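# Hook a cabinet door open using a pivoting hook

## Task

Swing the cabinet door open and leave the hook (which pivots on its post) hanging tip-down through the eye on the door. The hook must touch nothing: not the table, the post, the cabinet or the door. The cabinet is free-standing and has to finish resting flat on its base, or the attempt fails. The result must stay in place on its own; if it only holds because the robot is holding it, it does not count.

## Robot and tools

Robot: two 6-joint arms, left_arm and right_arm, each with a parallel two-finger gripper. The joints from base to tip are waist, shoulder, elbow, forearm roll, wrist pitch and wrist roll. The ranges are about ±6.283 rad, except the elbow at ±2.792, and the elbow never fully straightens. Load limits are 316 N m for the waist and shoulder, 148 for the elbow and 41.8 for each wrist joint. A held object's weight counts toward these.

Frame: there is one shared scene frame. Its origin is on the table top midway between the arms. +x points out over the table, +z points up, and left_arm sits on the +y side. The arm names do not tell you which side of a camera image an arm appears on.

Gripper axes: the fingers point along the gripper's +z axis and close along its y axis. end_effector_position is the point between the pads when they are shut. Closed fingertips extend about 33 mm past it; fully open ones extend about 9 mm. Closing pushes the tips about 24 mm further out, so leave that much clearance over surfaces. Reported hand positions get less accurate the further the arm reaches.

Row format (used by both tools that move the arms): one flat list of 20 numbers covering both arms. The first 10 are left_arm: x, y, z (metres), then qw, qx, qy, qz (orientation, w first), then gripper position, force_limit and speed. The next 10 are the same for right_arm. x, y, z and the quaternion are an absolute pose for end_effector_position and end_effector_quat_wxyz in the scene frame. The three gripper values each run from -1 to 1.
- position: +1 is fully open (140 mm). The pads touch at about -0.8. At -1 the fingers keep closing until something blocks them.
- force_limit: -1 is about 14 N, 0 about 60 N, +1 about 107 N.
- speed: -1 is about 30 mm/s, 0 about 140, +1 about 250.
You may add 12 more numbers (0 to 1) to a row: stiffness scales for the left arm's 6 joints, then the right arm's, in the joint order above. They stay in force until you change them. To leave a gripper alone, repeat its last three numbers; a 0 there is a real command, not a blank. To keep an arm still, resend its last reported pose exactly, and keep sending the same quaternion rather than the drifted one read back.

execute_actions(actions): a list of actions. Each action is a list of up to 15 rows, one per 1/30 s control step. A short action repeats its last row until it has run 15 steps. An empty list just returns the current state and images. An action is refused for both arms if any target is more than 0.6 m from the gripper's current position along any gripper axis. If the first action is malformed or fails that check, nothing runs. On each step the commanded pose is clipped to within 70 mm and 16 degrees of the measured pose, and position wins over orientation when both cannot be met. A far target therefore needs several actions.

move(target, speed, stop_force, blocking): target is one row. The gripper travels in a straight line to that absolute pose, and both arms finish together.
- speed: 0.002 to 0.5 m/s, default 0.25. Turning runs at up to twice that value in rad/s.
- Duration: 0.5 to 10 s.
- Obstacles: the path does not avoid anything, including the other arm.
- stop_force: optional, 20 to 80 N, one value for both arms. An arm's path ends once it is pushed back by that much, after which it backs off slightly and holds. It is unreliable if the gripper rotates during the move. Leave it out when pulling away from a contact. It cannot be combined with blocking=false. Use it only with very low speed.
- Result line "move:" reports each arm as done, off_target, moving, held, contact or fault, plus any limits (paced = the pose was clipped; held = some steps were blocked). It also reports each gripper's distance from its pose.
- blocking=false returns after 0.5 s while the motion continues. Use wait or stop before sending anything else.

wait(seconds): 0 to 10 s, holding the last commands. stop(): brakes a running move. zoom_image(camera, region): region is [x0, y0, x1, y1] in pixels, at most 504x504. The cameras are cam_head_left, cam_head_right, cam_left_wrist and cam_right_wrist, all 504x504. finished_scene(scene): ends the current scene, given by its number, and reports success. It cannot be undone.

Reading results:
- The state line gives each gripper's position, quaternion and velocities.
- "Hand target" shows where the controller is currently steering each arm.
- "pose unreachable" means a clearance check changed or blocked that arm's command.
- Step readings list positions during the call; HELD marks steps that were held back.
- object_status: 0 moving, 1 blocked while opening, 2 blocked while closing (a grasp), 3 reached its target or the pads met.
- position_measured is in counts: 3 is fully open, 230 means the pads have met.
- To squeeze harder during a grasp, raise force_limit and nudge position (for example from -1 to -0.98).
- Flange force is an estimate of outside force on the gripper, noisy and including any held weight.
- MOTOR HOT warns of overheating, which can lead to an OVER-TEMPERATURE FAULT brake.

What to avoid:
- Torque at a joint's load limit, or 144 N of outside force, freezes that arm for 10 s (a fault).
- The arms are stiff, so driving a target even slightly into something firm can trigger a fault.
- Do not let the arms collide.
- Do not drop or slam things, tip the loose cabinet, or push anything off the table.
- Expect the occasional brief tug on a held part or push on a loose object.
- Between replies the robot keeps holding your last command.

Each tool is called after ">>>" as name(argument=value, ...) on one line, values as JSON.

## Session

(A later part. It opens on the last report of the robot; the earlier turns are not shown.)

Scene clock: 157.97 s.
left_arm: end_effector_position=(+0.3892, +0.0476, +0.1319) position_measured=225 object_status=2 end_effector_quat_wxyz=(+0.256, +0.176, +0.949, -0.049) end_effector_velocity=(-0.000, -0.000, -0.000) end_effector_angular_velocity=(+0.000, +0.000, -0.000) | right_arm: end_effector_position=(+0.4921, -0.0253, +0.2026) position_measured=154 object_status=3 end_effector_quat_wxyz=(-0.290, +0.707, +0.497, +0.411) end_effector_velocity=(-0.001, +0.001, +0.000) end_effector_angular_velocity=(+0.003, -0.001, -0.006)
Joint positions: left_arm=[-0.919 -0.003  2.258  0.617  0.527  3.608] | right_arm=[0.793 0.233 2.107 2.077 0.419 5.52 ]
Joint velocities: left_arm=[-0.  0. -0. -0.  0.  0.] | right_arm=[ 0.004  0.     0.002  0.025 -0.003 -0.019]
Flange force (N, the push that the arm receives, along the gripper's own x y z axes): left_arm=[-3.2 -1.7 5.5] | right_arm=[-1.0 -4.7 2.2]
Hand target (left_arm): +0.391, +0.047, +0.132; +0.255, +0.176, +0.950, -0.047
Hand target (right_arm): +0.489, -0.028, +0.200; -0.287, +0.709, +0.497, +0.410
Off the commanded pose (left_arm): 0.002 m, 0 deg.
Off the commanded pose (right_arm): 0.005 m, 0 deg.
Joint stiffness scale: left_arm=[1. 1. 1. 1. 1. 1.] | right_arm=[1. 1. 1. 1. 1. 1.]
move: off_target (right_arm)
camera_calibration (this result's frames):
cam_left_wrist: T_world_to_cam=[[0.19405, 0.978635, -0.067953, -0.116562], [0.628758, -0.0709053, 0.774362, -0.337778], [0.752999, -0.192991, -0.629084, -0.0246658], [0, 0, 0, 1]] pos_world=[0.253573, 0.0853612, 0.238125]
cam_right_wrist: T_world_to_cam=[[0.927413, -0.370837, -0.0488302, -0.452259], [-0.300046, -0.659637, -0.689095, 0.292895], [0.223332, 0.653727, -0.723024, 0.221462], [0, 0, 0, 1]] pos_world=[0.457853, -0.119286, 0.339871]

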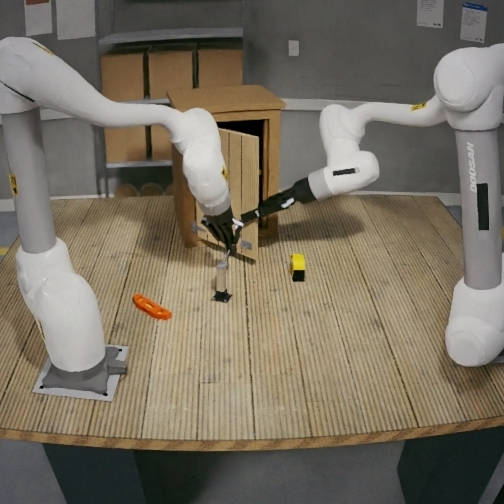

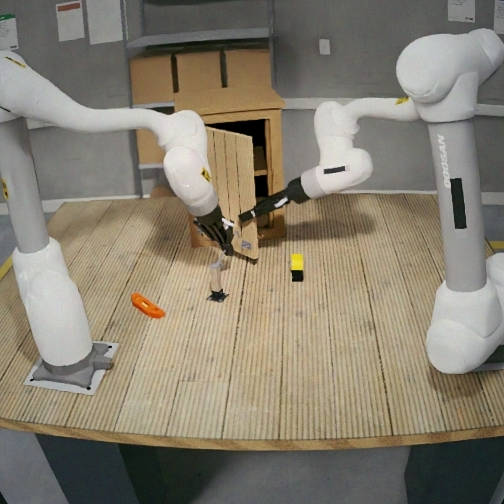

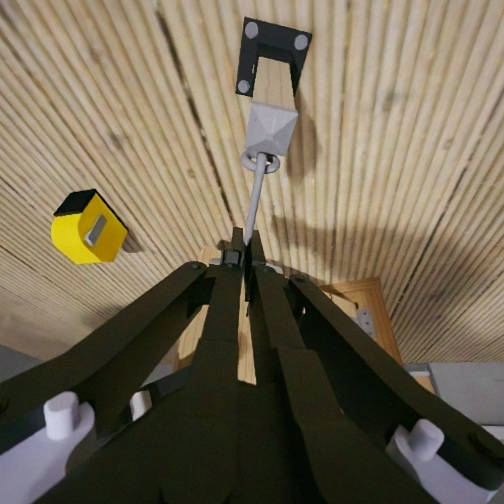

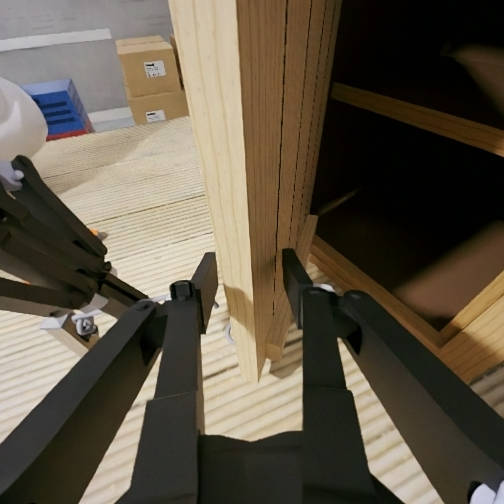

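>>> move(target=[0.391,0.042,0.126,0.203,0.22,0.953,-0.047,-1,-0.5,0,0.476,-0.016,0.2,-0.287,0.709,0.497,0.41,-0.2,-0.6,0], speed=0.03)

>>> move(target=[0.391,0.042,0.126,0.203,0.22,0.953,-0.047,-1,-0.5,0,0.42,-0.085,0.19,-0.211,0.785,0.366,0.453,0.2,-0.6,0], speed=0.08)

>>> zoom_image(camera="cam_head_right", region=[200,210,280,290])

>>> zoom_image(camera="cam_right_wrist", region=[130,150,330,350])

Scene clock: 169.07 s.
left_arm: end_effector_position=(+0.3893, +0.0422, +0.1264) position_measured=225 object_status=2 end_effector_quat_wxyz=(+0.205, +0.220, +0.952, -0.049) end_effector_velocity=(-0.000, +0.001, -0.001) end_effector_angular_velocity=(+0.005, +0.009, -0.004) | right_arm: end_effector_position=(+0.4784, -0.0141, +0.2026) position_measured=154 object_status=3 end_effector_quat_wxyz=(-0.290, +0.707, +0.497, +0.412) end_effector_velocity=(-0.002, +0.001, +0.001) end_effector_angular_velocity=(-0.000, -0.002, +0.001)
Joint positions: left_arm=[-0.864  0.025  2.207  0.363  0.557  3.956] | right_arm=[0.825 0.233 2.107 2.129 0.399 5.489]
Joint velocities: left_arm=[ 0.005  0.003 -0.004 -0.018  0.007  0.023] | right_arm=[ 0.004 -0.001  0.     0.005 -0.002 -0.004]
Flange force (N, the push that the arm receives, along the gripper's own x y z axes): left_arm=[-8.1 -0.2 4.4] | right_arm=no reading
Hand target (left_arm): +0.391, +0.042, +0.126; +0.203, +0.220, +0.953, -0.047
Hand target (right_arm): +0.476, -0.016, +0.200; -0.287, +0.709, +0.497, +0.410
Off the commanded pose (left_arm): 0.002 m, 0 deg.
Off the commanded pose (right_arm): 0.004 m, 0 deg.
Joint stiffness scale: left_arm=[1. 1. 1. 1. 1. 1.] | right_arm=[1. 1. 1. 1. 1. 1.]
move: off_target (right_arm)
camera_calibration (this result's frames):
cam_left_wrist: T_world_to_cam=[[0.272251, 0.96088, -0.0508928, -0.143507], [0.688689, -0.157646, 0.707711, -0.345227], [0.672002, -0.227724, -0.704666, 0.0132162], [0, 0, 0, 1]] pos_world=[0.267942, 0.0864789, 0.24633]
cam_right_wrist: T_world_to_cam=[[0.927163, -0.371473, -0.0487522, -0.435318], [-0.300441, -0.659435, -0.689115, 0.296325], [0.223839, 0.65357, -0.72301, 0.216905], [0, 0, 0, 1]] pos_world=[0.444088, -0.108064, 0.339803]

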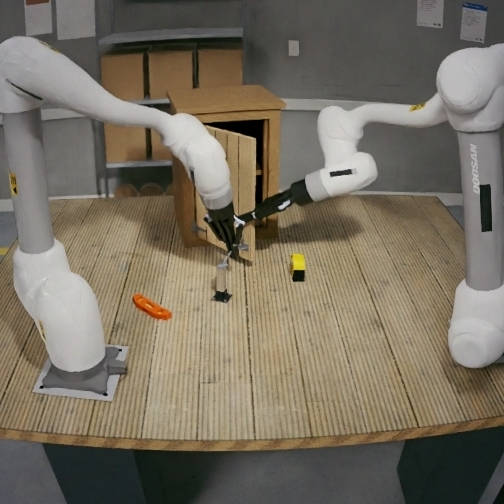

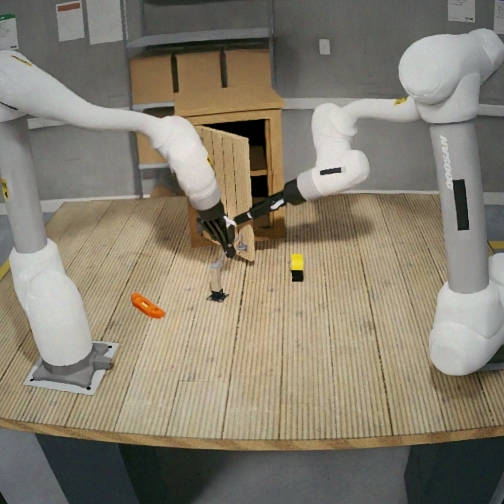

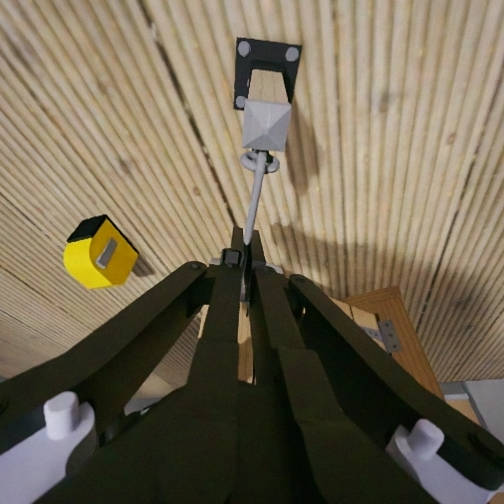

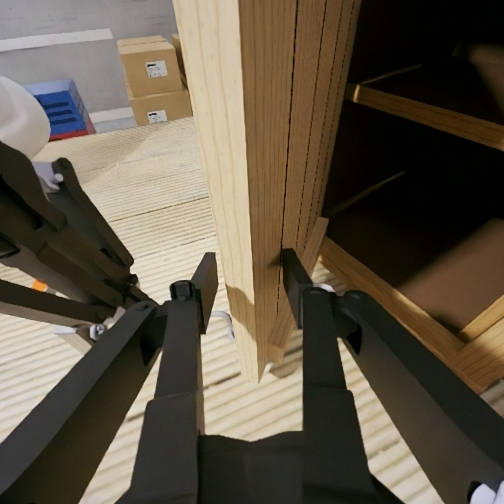

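Scene clock: 171.70 s.
left_arm: end_effector_position=(+0.3894, +0.0422, +0.1263) position_measured=225 object_status=2 end_effector_quat_wxyz=(+0.205, +0.220, +0.953, -0.049) end_effector_velocity=(-0.000, +0.000, -0.001) end_effector_angular_velocity=(+0.001, +0.001, -0.001) | right_arm: end_effector_position=(+0.4219, -0.0832, +0.1891) position_measured=104 object_status=3 end_effector_quat_wxyz=(-0.212, +0.786, +0.367, +0.451) end_effector_velocity=(-0.002, -0.003, -0.003) end_effector_angular_velocity=(-0.013, -0.003, -0.018)
Joint positions: left_arm=[-0.864  0.025  2.207  0.362  0.557  3.958] | right_arm=[1.036 0.121 2.276 3.616 0.326 4.349]
Joint velocities: left_arm=[ 0.     0.001  0.    -0.     0.     0.001] | right_arm=[ 0.015  0.001  0.     0.107  0.005 -0.094]
Flange force (N, the push that the arm receives, along the gripper's own x y z axes): left_arm=[-6.0 0.7 3.7] | right_arm=no reading
Hand target (left_arm): +0.391, +0.042, +0.126; +0.203, +0.220, +0.953, -0.047
Hand target (right_arm): +0.420, -0.085, +0.190; -0.212, +0.785, +0.366, +0.453
Off the commanded pose (left_arm): 0.002 m, 0 deg.
Off the commanded pose (right_arm): 0.003 m, 0 deg.
Joint stiffness scale: left_arm=[1. 1. 1. 1. 1. 1.] | right_arm=[1. 1. 1. 1. 1. 1.]
move: done
camera_calibration (this result's frames):
cam_left_wrist: T_world_to_cam=[[0.272416, 0.960838, -0.0507895, -0.143646], [0.689069, -0.157978, 0.707267, -0.345297], [0.671546, -0.227668, -0.705119, 0.0133627], [0, 0, 0, 1]] pos_world=[0.268091, 0.0865129, 0.246344]
cam_right_wrist: T_world_to_cam=[[0.743186, -0.667191, -0.0503051, -0.355965], [-0.514469, -0.521759, -0.680507, 0.324628], [0.427781, 0.531623, -0.731013, 0.170348], [0, 0, 0, 1]] pos_world=[0.358687, -0.15868, 0.327531]

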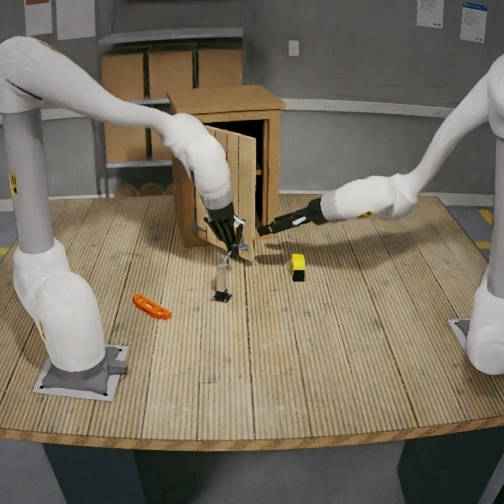

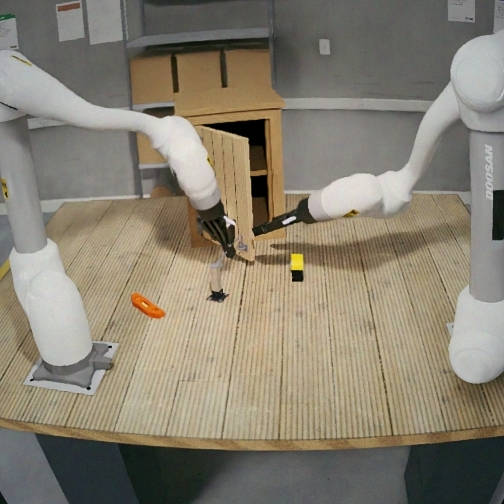

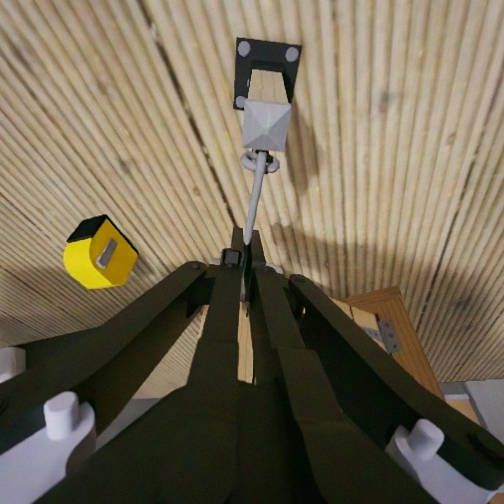

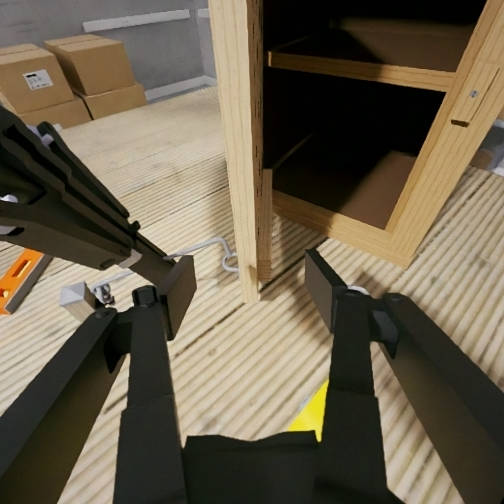

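Region (200, 210, 280, 290) of cam_head_right's 504x504 image, scaled by 6.300, with more detail than that image has.

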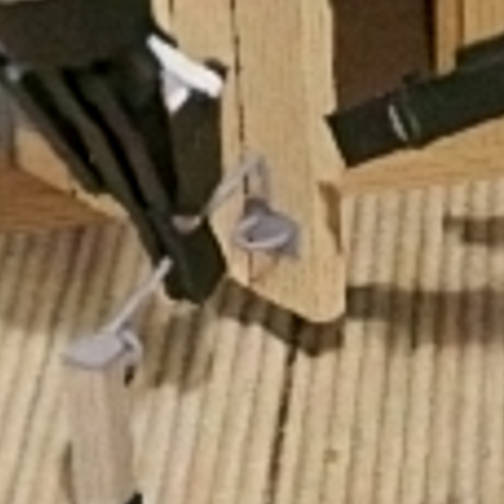

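Region (130, 150, 330, 350) of cam_right_wrist's 504x504 image, scaled by 2.520, with more detail than that image has.

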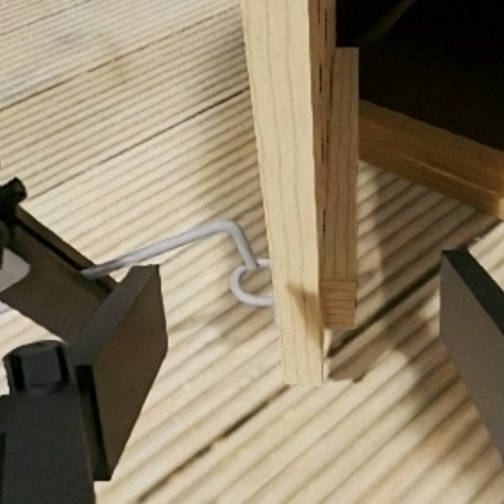

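>>> move(target=[0.393,0.041,0.117,0.136,0.223,0.965,-0.031,-1,-0.5,0,0.42,-0.085,0.19,-0.211,0.785,0.366,0.453,0.2,-0.6,0], speed=0.05)

>>> zoom_image(camera="cam_right_wrist", region=[130,150,330,350])

>>> zoom_image(camera="cam_head_right", region=[190,200,290,300])

Scene clock: 185.43 s.
left_arm: end_effector_position=(+0.3917, +0.0411, +0.1177) position_measured=225 object_status=2 end_effector_quat_wxyz=(+0.139, +0.222, +0.964, -0.033) end_effector_velocity=(+0.000, -0.000, -0.000) end_effector_angular_velocity=(+0.004, +0.009, +0.000) | right_arm: end_effector_position=(+0.4219, -0.0837, +0.1888) position_measured=104 object_status=3 end_effector_quat_wxyz=(-0.211, +0.786, +0.367, +0.451) end_effector_velocity=(-0.001, +0.001, -0.001) end_effector_angular_velocity=(-0.000, +0.002, +0.001)
Joint positions: left_arm=[-0.823  0.082  2.128  0.19   0.679  4.14 ] | right_arm=[1.037 0.121 2.276 3.63  0.327 4.336]
Joint velocities: left_arm=[ 0.003  0.004 -0.006 -0.011  0.01   0.011] | right_arm=[ 0.002  0.001 -0.     0.001 -0.001  0.001]
Flange force (N, the push that the arm receives, along the gripper's own x y z axes): left_arm=[-4.0 -3.9 0.0] | right_arm=no reading
Hand target (left_arm): +0.393, +0.041, +0.117; +0.136, +0.223, +0.965, -0.031
Hand target (right_arm): +0.420, -0.085, +0.190; -0.211, +0.785, +0.366, +0.453
Off the commanded pose (left_arm): 0.001 m, 0 deg.
Off the commanded pose (right_arm): 0.003 m, 0 deg.
Joint stiffness scale: left_arm=[1. 1. 1. 1. 1. 1.] | right_arm=[1. 1. 1. 1. 1. 1.]
move: done
camera_calibration (this result's frames):
cam_left_wrist: T_world_to_cam=[[0.267356, 0.963292, -0.0242819, -0.144849], [0.770281, -0.198511, 0.606021, -0.359175], [0.578954, -0.180727, -0.795078, 0.0504258], [0, 0, 0, 1]] pos_world=[0.286198, 0.0773447, 0.254243]
cam_right_wrist: T_world_to_cam=[[0.741692, -0.668992, -0.0484043, -0.356144], [-0.515133, -0.521921, -0.67988, 0.324341], [0.429571, 0.529196, -0.731724, 0.169551], [0, 0, 0, 1]] pos_world=[0.358394, -0.158703, 0.327339]

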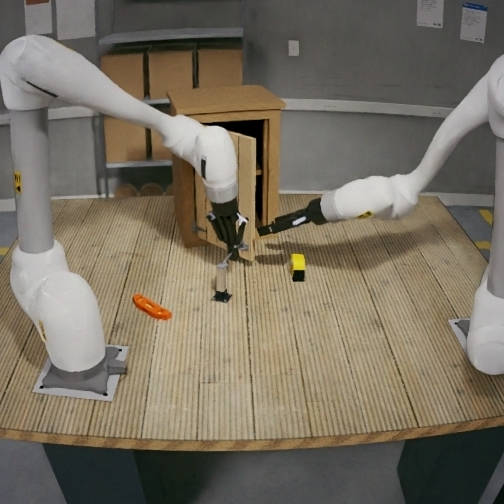

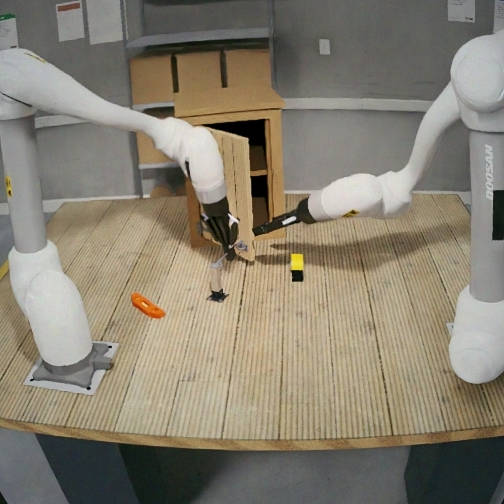

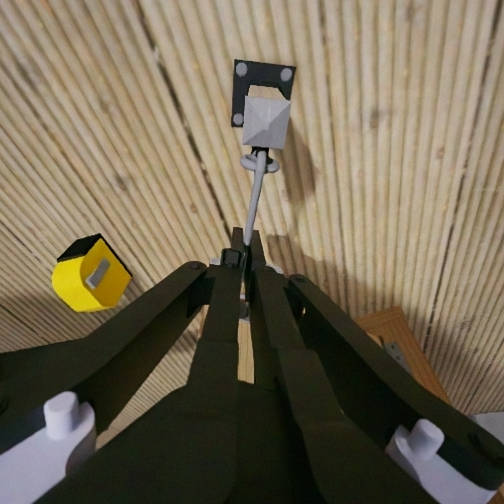

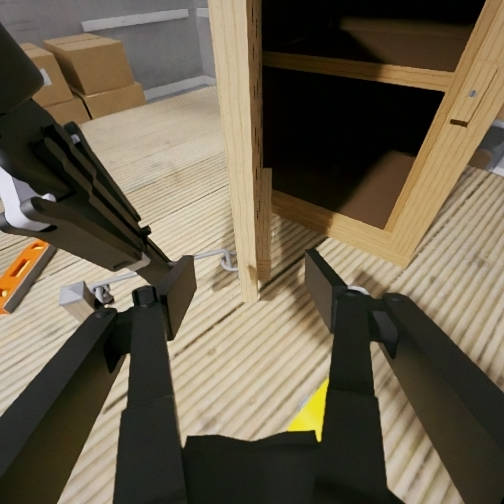

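Region (130, 150, 330, 350) of cam_right_wrist's 504x504 image, scaled by 2.520, with more detail than that image has.

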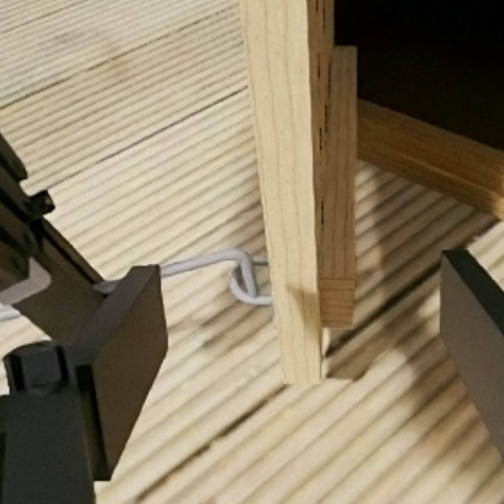

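Region (190, 200, 290, 300) of cam_head_right's 504x504 image, scaled by 5.040, with more detail than that image has.

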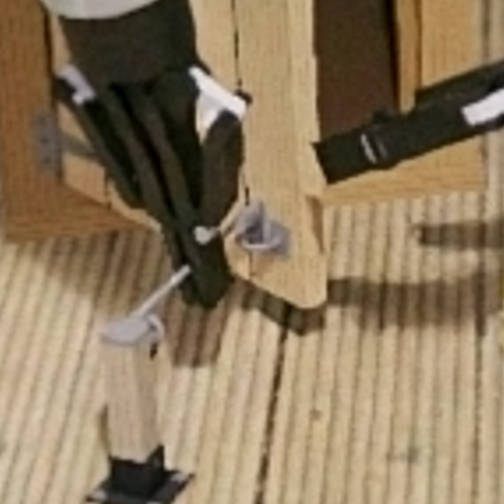

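Tip is in.

>>> move(target=[0.394,0.040,0.112,0.1,0.224,0.969,-0.023,-1,-0.5,0,0.42,-0.085,0.19,-0.211,0.785,0.366,0.453,0.2,-0.6,0], speed=0.05)

>>> move(target=[0.394,0.040,0.112,0.1,0.224,0.969,-0.023,-0.5,-0.5,0,0.42,-0.085,0.19,-0.211,0.785,0.366,0.453,0.2,-0.6,0])

>>> move(target=[0.36,0.057,0.19,0.1,0.224,0.969,-0.023,-0.5,-0.5,0,0.42,-0.085,0.19,-0.211,0.785,0.366,0.453,0.2,-0.6,0], speed=0.1)

>>> zoom_image(camera="cam_right_wrist", region=[130,150,330,350])

>>> zoom_image(camera="cam_head_right", region=[190,200,290,300])

Scene clock: 195.40 s.
left_arm: end_effector_position=(+0.3925, +0.0403, +0.1164) position_measured=225 object_status=2 end_effector_quat_wxyz=(+0.103, +0.223, +0.969, -0.025) end_effector_velocity=(-0.000, -0.000, +0.000) end_effector_angular_velocity=(+0.005, +0.009, -0.001) | right_arm: end_effector_position=(+0.4219, -0.0837, +0.1888) position_measured=104 object_status=3 end_effector_quat_wxyz=(-0.211, +0.786, +0.367, +0.451) end_effector_velocity=(-0.000, +0.000, +0.000) end_effector_angular_velocity=(+0.000, +0.001, +0.000)
Joint positions: left_arm=[-0.803  0.112  2.084  0.124  0.754  4.209] | right_arm=[1.037 0.121 2.276 3.63  0.327 4.336]
Joint velocities: left_arm=[ 0.002  0.004 -0.006 -0.008  0.011  0.009] | right_arm=[ 0.001 -0.    -0.     0.001 -0.     0.   ]
Flange force (N, the push that the arm receives, along the gripper's own x y z axes): left_arm=[12.1 4.4 -47.2] | right_arm=no reading
Hand target (left_arm): +0.394, +0.040, +0.112; +0.100, +0.224, +0.969, -0.023
Hand target (right_arm): +0.420, -0.085, +0.190; -0.211, +0.785, +0.366, +0.453
Off the commanded pose (left_arm): 0.005 m, 0 deg.
Off the commanded pose (right_arm): 0.003 m, 0 deg.
Joint stiffness scale: left_arm=[1. 1. 1. 1. 1. 1.] | right_arm=[1. 1. 1. 1. 1. 1.]
move: off_target (left_arm)
camera_calibration (this result's frames):
cam_left_wrist: T_world_to_cam=[[0.265439, 0.964066, -0.0109002, -0.145184], [0.808708, -0.21648, 0.546925, -0.366666], [0.524913, -0.15399, -0.83711, 0.0737713], [0, 0, 0, 1]] pos_world=[0.29634, 0.0719514, 0.260711]
cam_right_wrist: T_world_to_cam=[[0.741684, -0.669002, -0.0483983, -0.356143], [-0.51514, -0.521921, -0.679874, 0.32434], [0.429577, 0.529183, -0.73173, 0.169549], [0, 0, 0, 1]] pos_world=[0.358392, -0.158703, 0.327337]

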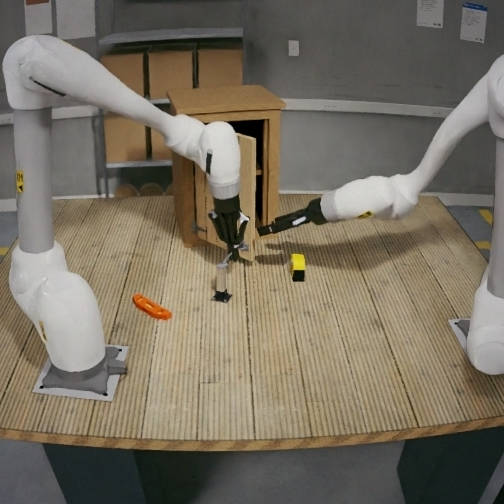

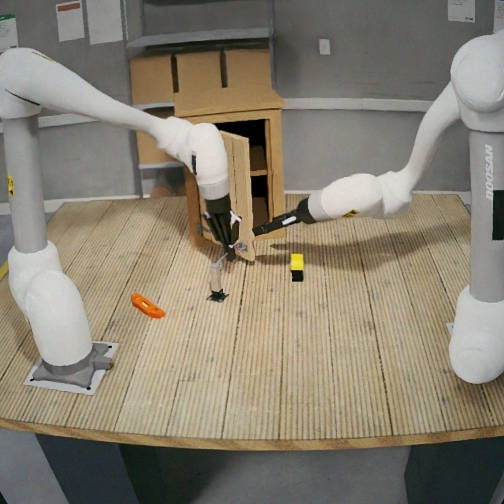

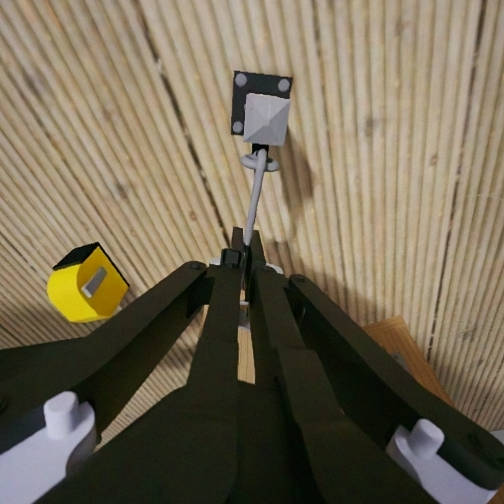

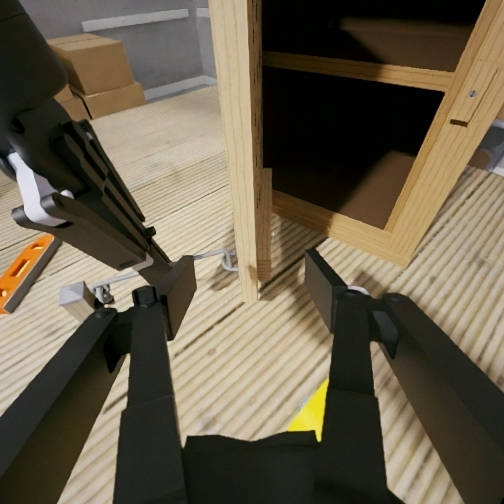

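Scene clock: 196.10 s.
left_arm: end_effector_position=(+0.3927, +0.0409, +0.1133) position_measured=192 object_status=3 end_effector_quat_wxyz=(+0.101, +0.223, +0.969, -0.023) end_effector_velocity=(+0.000, +0.000, +0.000) end_effector_angular_velocity=(-0.000, +0.000, +0.001) | right_arm: end_effector_position=(+0.4219, -0.0837, +0.1888) position_measured=104 object_status=3 end_effector_quat_wxyz=(-0.211, +0.786, +0.367, +0.451) end_effector_velocity=(+0.000, -0.000, -0.001) end_effector_angular_velocity=(-0.001, +0.001, -0.001)
Joint positions: left_arm=[-0.802  0.118  2.084  0.124  0.754  4.21 ] | right_arm=[1.037 0.121 2.276 3.63  0.327 4.336]
Joint velocities: left_arm=[ 0.001  0.    -0.    -0.    -0.    -0.   ] | right_arm=[-0.001  0.001  0.    -0.    -0.     0.001]
Flange force (N, the push that the arm receives, along the gripper's own x y z axes): left_arm=[1.6 3.1 0.4] | right_arm=no reading
Hand target (left_arm): +0.394, +0.040, +0.112; +0.100, +0.224, +0.969, -0.023
Hand target (right_arm): +0.420, -0.085, +0.190; -0.211, +0.785, +0.366, +0.453
Off the commanded pose (left_arm): 0.002 m, 0 deg.
Off the commanded pose (right_arm): 0.003 m, 0 deg.
Joint stiffness scale: left_arm=[1. 1. 1. 1. 1. 1.] | right_arm=[1. 1. 1. 1. 1. 1.]
move: done
camera_calibration (this result's frames):
cam_left_wrist: T_world_to_cam=[[0.265258, 0.964147, -0.00769053, -0.146079], [0.810645, -0.218694, 0.543165, -0.365263], [0.522009, -0.150313, -0.839591, 0.0724652], [0, 0, 0, 1]] pos_world=[0.29702, 0.0718537, 0.258116]
cam_right_wrist: T_world_to_cam=[[0.741686, -0.668998, -0.0483979, -0.356141], [-0.515138, -0.521924, -0.679874, 0.324338], [0.429575, 0.529185, -0.73173, 0.16955], [0, 0, 0, 1]] pos_world=[0.358389, -0.158702, 0.327337]

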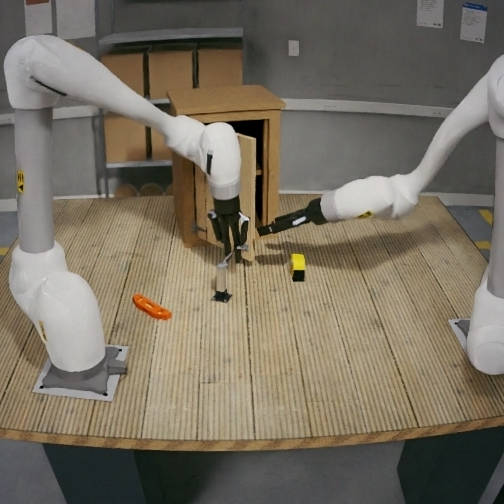

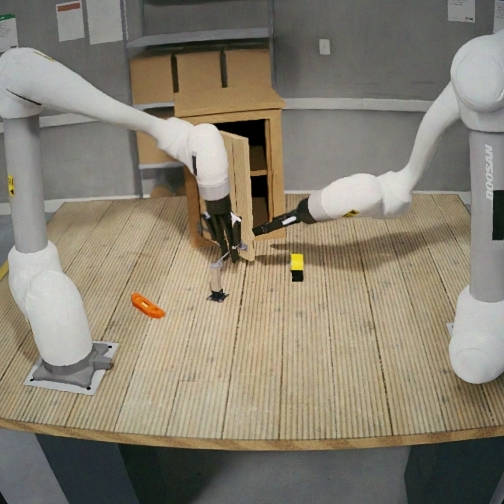

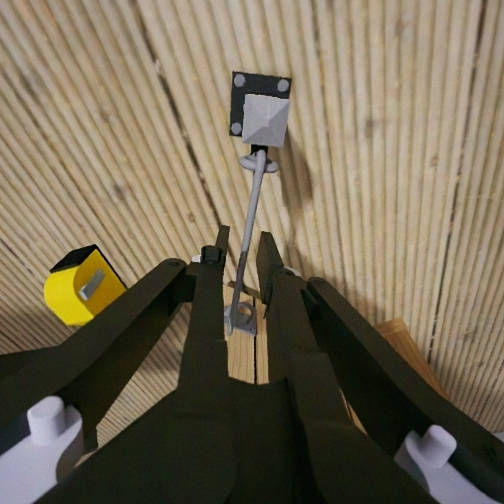

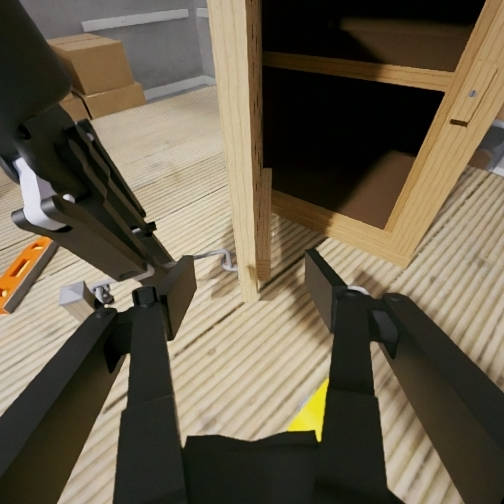

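Scene clock: 197.37 s.
left_arm: end_effector_position=(+0.3593, +0.0607, +0.1835) position_measured=192 object_status=3 end_effector_quat_wxyz=(+0.097, +0.227, +0.969, -0.019) end_effector_velocity=(-0.001, -0.000, +0.002) end_effector_angular_velocity=(+0.001, +0.000, -0.003) | right_arm: end_effector_position=(+0.4219, -0.0837, +0.1888) position_measured=104 object_status=3 end_effector_quat_wxyz=(-0.211, +0.786, +0.367, +0.451) end_effector_velocity=(+0.000, -0.000, -0.000) end_effector_angular_velocity=(-0.000, -0.000, -0.000)
Joint positions: left_arm=[-0.829 -0.005  2.065  0.115  0.908  4.21 ] | right_arm=[1.037 0.121 2.276 3.63  0.327 4.336]
Joint velocities: left_arm=[-0.002 -0.003 -0.001  0.     0.005  0.001] | right_arm=[-0.     0.     0.     0.     0.    -0.001]
Flange force (N, the push that the arm receives, along the gripper's own x y z axes): left_arm=[1.1 -0.9 -0.1] | right_arm=no reading
Hand target (left_arm): +0.360, +0.057, +0.190; +0.100, +0.224, +0.969, -0.023
Hand target (right_arm): +0.420, -0.085, +0.190; -0.211, +0.785, +0.366, +0.453
Off the commanded pose (left_arm): 0.007 m, 1 deg.
Off the commanded pose (right_arm): 0.003 m, 0 deg.
Joint stiffness scale: left_arm=[1. 1. 1. 1. 1. 1.] | right_arm=[1. 1. 1. 1. 1. 1.]
move: off_target (left_arm)
camera_calibration (this result's frames):
cam_left_wrist: T_world_to_cam=[[0.27196, 0.962308, 0.000953949, -0.159719], [0.811947, -0.229998, 0.53651, -0.370559], [0.516507, -0.145135, -0.843893, 0.154309], [0, 0, 0, 1]] pos_world=[0.26461, 0.0908671, 0.329182]
cam_right_wrist: T_world_to_cam=[[0.741687, -0.668998, -0.0483947, -0.356142], [-0.515136, -0.521926, -0.679874, 0.324337], [0.429576, 0.529183, -0.731731, 0.16955], [0, 0, 0, 1]] pos_world=[0.358389, -0.158702, 0.327337]

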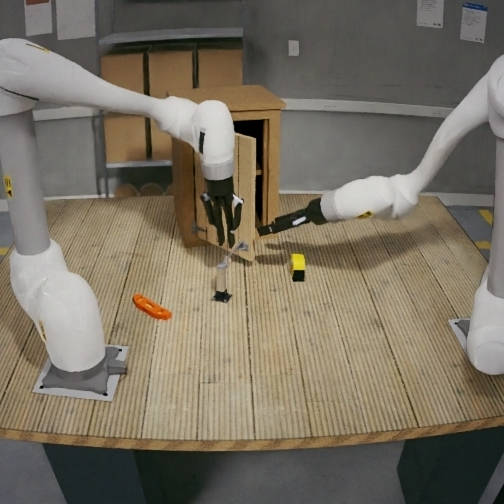

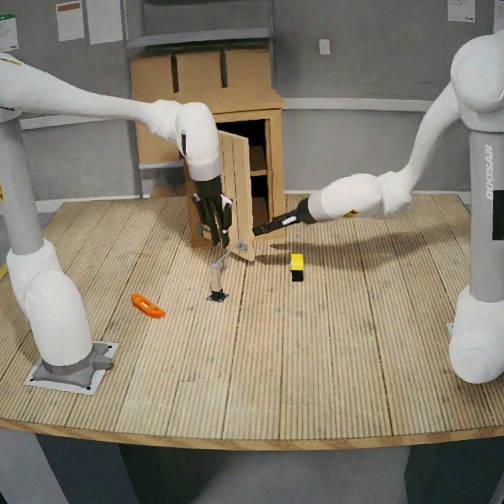

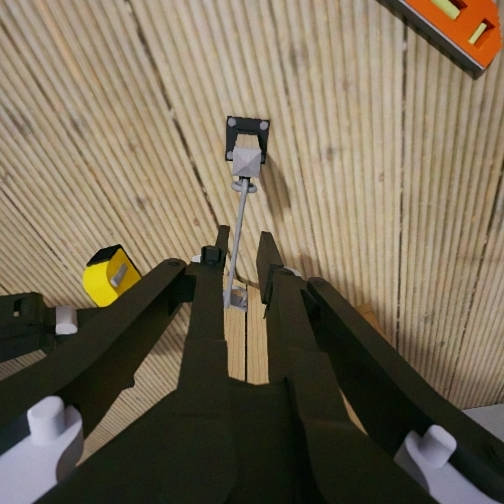

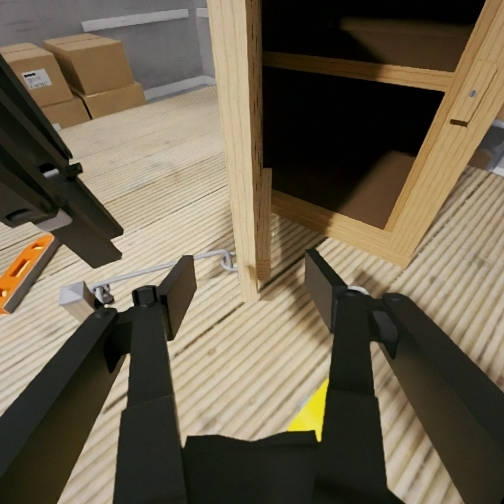

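Region (130, 150, 330, 350) of cam_right_wrist's 504x504 image, scaled by 2.520, with more detail than that image has.

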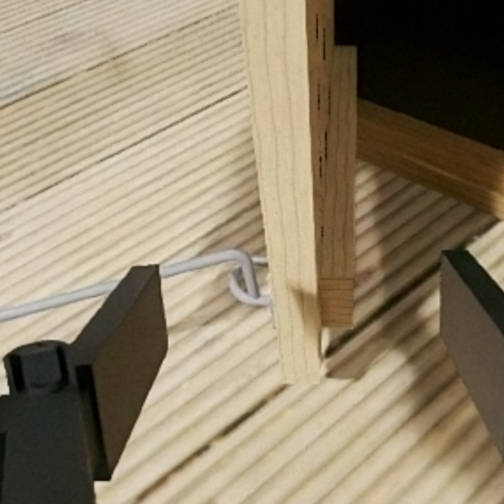

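Region (190, 200, 290, 300) of cam_head_right's 504x504 image, scaled by 5.040, with more detail than that image has.

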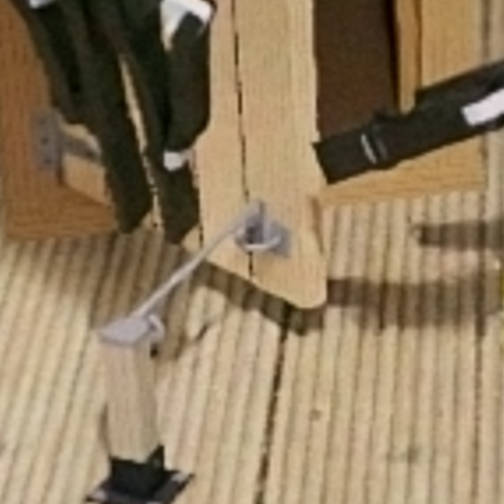

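The tip is sitting on the -y side of the rim, so I'll nudge it sideways.

>>> move(target=[0.393,0.040,0.117,0.1,0.224,0.969,-0.023,-0.5,-0.5,0,0.42,-0.085,0.19,-0.211,0.785,0.366,0.453,0.2,-0.6,0], speed=0.1)

>>> move(target=[0.399,0.052,0.117,0.1,0.224,0.969,-0.023,-0.5,-0.5,0,0.42,-0.085,0.19,-0.211,0.785,0.366,0.453,0.2,-0.6,0], speed=0.01)

>>> zoom_image(camera="cam_right_wrist", region=[130,150,330,350])

>>> zoom_image(camera="cam_left_wrist", region=[170,200,330,360])

Scene clock: 206.07 s.
left_arm: end_effector_position=(+0.3941, +0.0360, +0.1232) position_measured=192 object_status=3 end_effector_quat_wxyz=(+0.103, +0.221, +0.969, -0.027) end_effector_velocity=(+0.002, -0.000, -0.002) end_effector_angular_velocity=(-0.001, -0.000, +0.002) | right_arm: end_effector_position=(+0.4219, -0.0837, +0.1888) position_measured=104 object_status=3 end_effector_quat_wxyz=(-0.211, +0.786, +0.367, +0.451) end_effector_velocity=(-0.001, +0.000, +0.000) end_effector_angular_velocity=(-0.000, -0.000, +0.002)
Joint positions: left_arm=[-0.804  0.111  2.071  0.117  0.767  4.21 ] | right_arm=[1.037 0.121 2.276 3.63  0.327 4.336]
Joint velocities: left_arm=[ 0.002  0.004 -0.    -0.    -0.005 -0.   ] | right_arm=[ 0.001 -0.     0.    -0.    -0.    -0.   ]
Flange force (N, the push that the arm receives, along the gripper's own x y z axes): left_arm=[-1.0 3.8 1.9] | right_arm=no reading
Hand target (left_arm): +0.393, +0.040, +0.117; +0.100, +0.224, +0.969, -0.023
Hand target (right_arm): +0.420, -0.085, +0.190; -0.211, +0.785, +0.366, +0.453
Off the commanded pose (left_arm): 0.007 m, 1 deg.
Off the commanded pose (right_arm): 0.003 m, 0 deg.
Joint stiffness scale: left_arm=[1. 1. 1. 1. 1. 1.] | right_arm=[1. 1. 1. 1. 1. 1.]
move: off_target (left_arm)
camera_calibration (this result's frames):
cam_left_wrist: T_world_to_cam=[[0.262271, 0.964869, -0.0155304, -0.139554], [0.810479, -0.211512, 0.546247, -0.373434], [0.523772, -0.155852, -0.83748, 0.0785711], [0, 0, 0, 1]] pos_world=[0.298108, 0.0679108, 0.267622]
cam_right_wrist: T_world_to_cam=[[0.741685, -0.669001, -0.0483962, -0.356141], [-0.515139, -0.521924, -0.679873, 0.324337], [0.429576, 0.529182, -0.731731, 0.169549], [0, 0, 0, 1]] pos_world=[0.358389, -0.158702, 0.327337]

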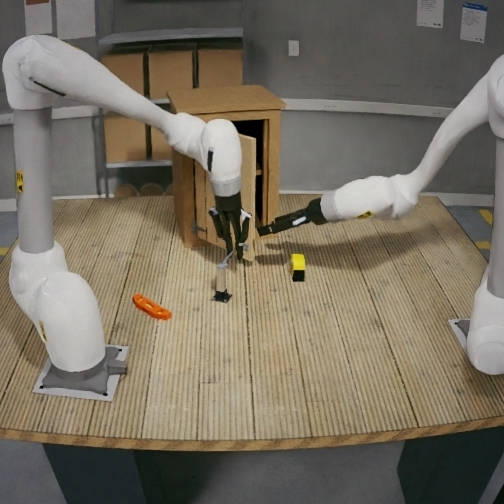

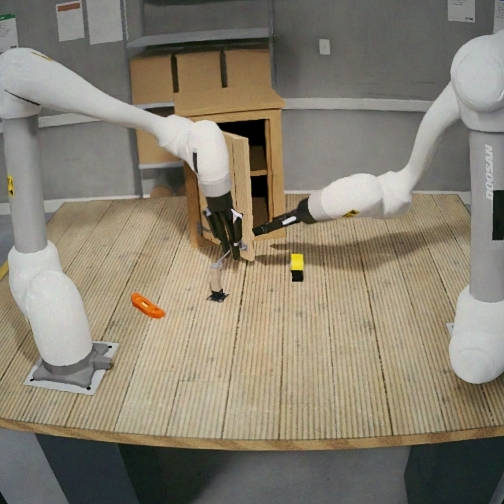

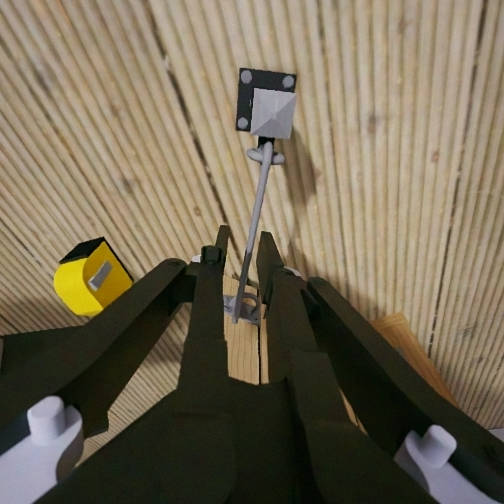

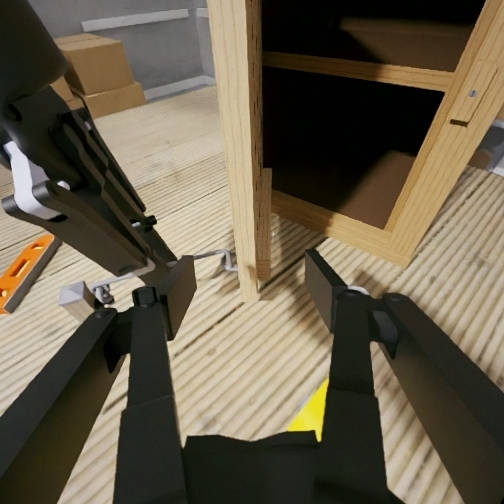

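Scene clock: 208.07 s.
left_arm: end_effector_position=(+0.4016, +0.0484, +0.1199) position_measured=192 object_status=3 end_effector_quat_wxyz=(+0.102, +0.223, +0.969, -0.024) end_effector_velocity=(-0.000, +0.002, -0.002) end_effector_angular_velocity=(+0.003, +0.002, -0.002) | right_arm: end_effector_position=(+0.4219, -0.0837, +0.1888) position_measured=104 object_status=3 end_effector_quat_wxyz=(-0.211, +0.786, +0.367, +0.451) end_effector_velocity=(-0.000, +0.000, +0.000) end_effector_angular_velocity=(+0.001, +0.000, +0.000)
Joint positions: left_arm=[-0.78   0.111  2.077  0.117  0.763  4.238] | right_arm=[1.037 0.121 2.276 3.63  0.327 4.336]
Joint velocities: left_arm=[ 0.002  0.001  0.002 -0.     0.     0.004] | right_arm=[ 0.    -0.     0.    -0.001  0.     0.001]
Flange force (N, the push that the arm receives, along the gripper's own x y z axes): left_arm=[1.7 -0.4 0.2] | right_arm=no reading
Hand target (left_arm): +0.399, +0.052, +0.117; +0.100, +0.224, +0.969, -0.023
Hand target (right_arm): +0.420, -0.085, +0.190; -0.211, +0.785, +0.366, +0.453
Off the commanded pose (left_arm): 0.005 m, 0 deg.
Off the commanded pose (right_arm): 0.003 m, 0 deg.
Joint stiffness scale: left_arm=[1. 1. 1. 1. 1. 1.] | right_arm=[1. 1. 1. 1. 1. 1.]
move: off_target (left_arm)
camera_calibration (this result's frames):
cam_left_wrist: T_world_to_cam=[[0.265365, 0.96411, -0.00857221, -0.155623], [0.809597, -0.217991, 0.545008, -0.374293], [0.523579, -0.151566, -0.838387, 0.0738078], [0, 0, 0, 1]] pos_world=[0.305679, 0.0796321, 0.264538]
cam_right_wrist: T_world_to_cam=[[0.741685, -0.669001, -0.048396, -0.356142], [-0.515139, -0.521924, -0.679873, 0.324337], [0.429576, 0.529182, -0.731731, 0.169549], [0, 0, 0, 1]] pos_world=[0.358389, -0.158702, 0.327337]

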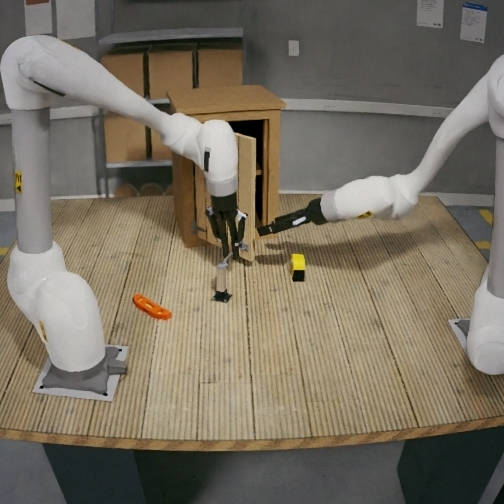

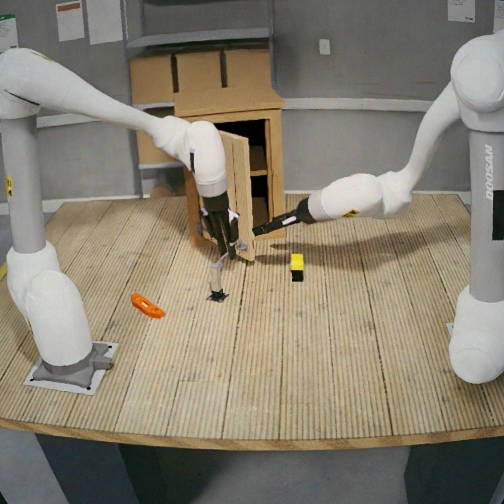

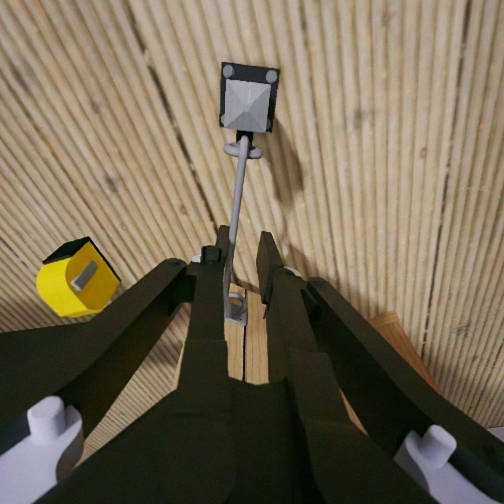

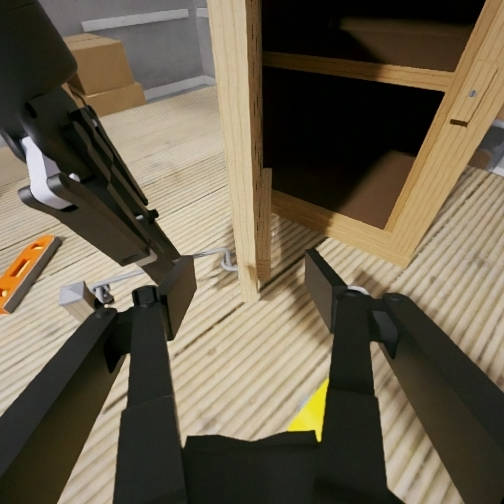

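Region (130, 150, 330, 350) of cam_right_wrist's 504x504 image, scaled by 2.520, with more detail than that image has.

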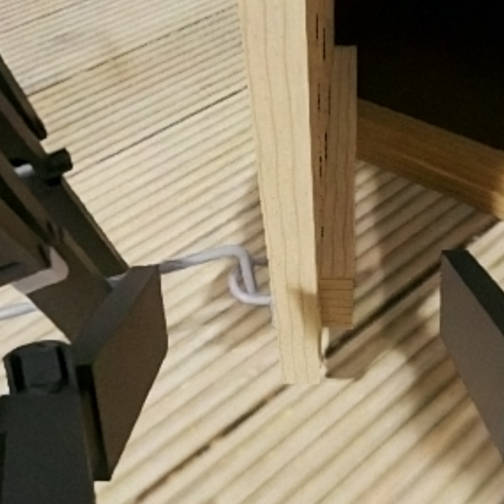

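Region (170, 200, 330, 360) of cam_left_wrist's 504x504 image, scaled by 3.150, with more detail than that image has.

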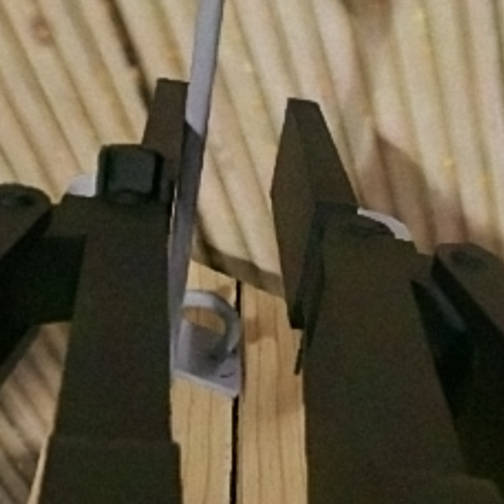

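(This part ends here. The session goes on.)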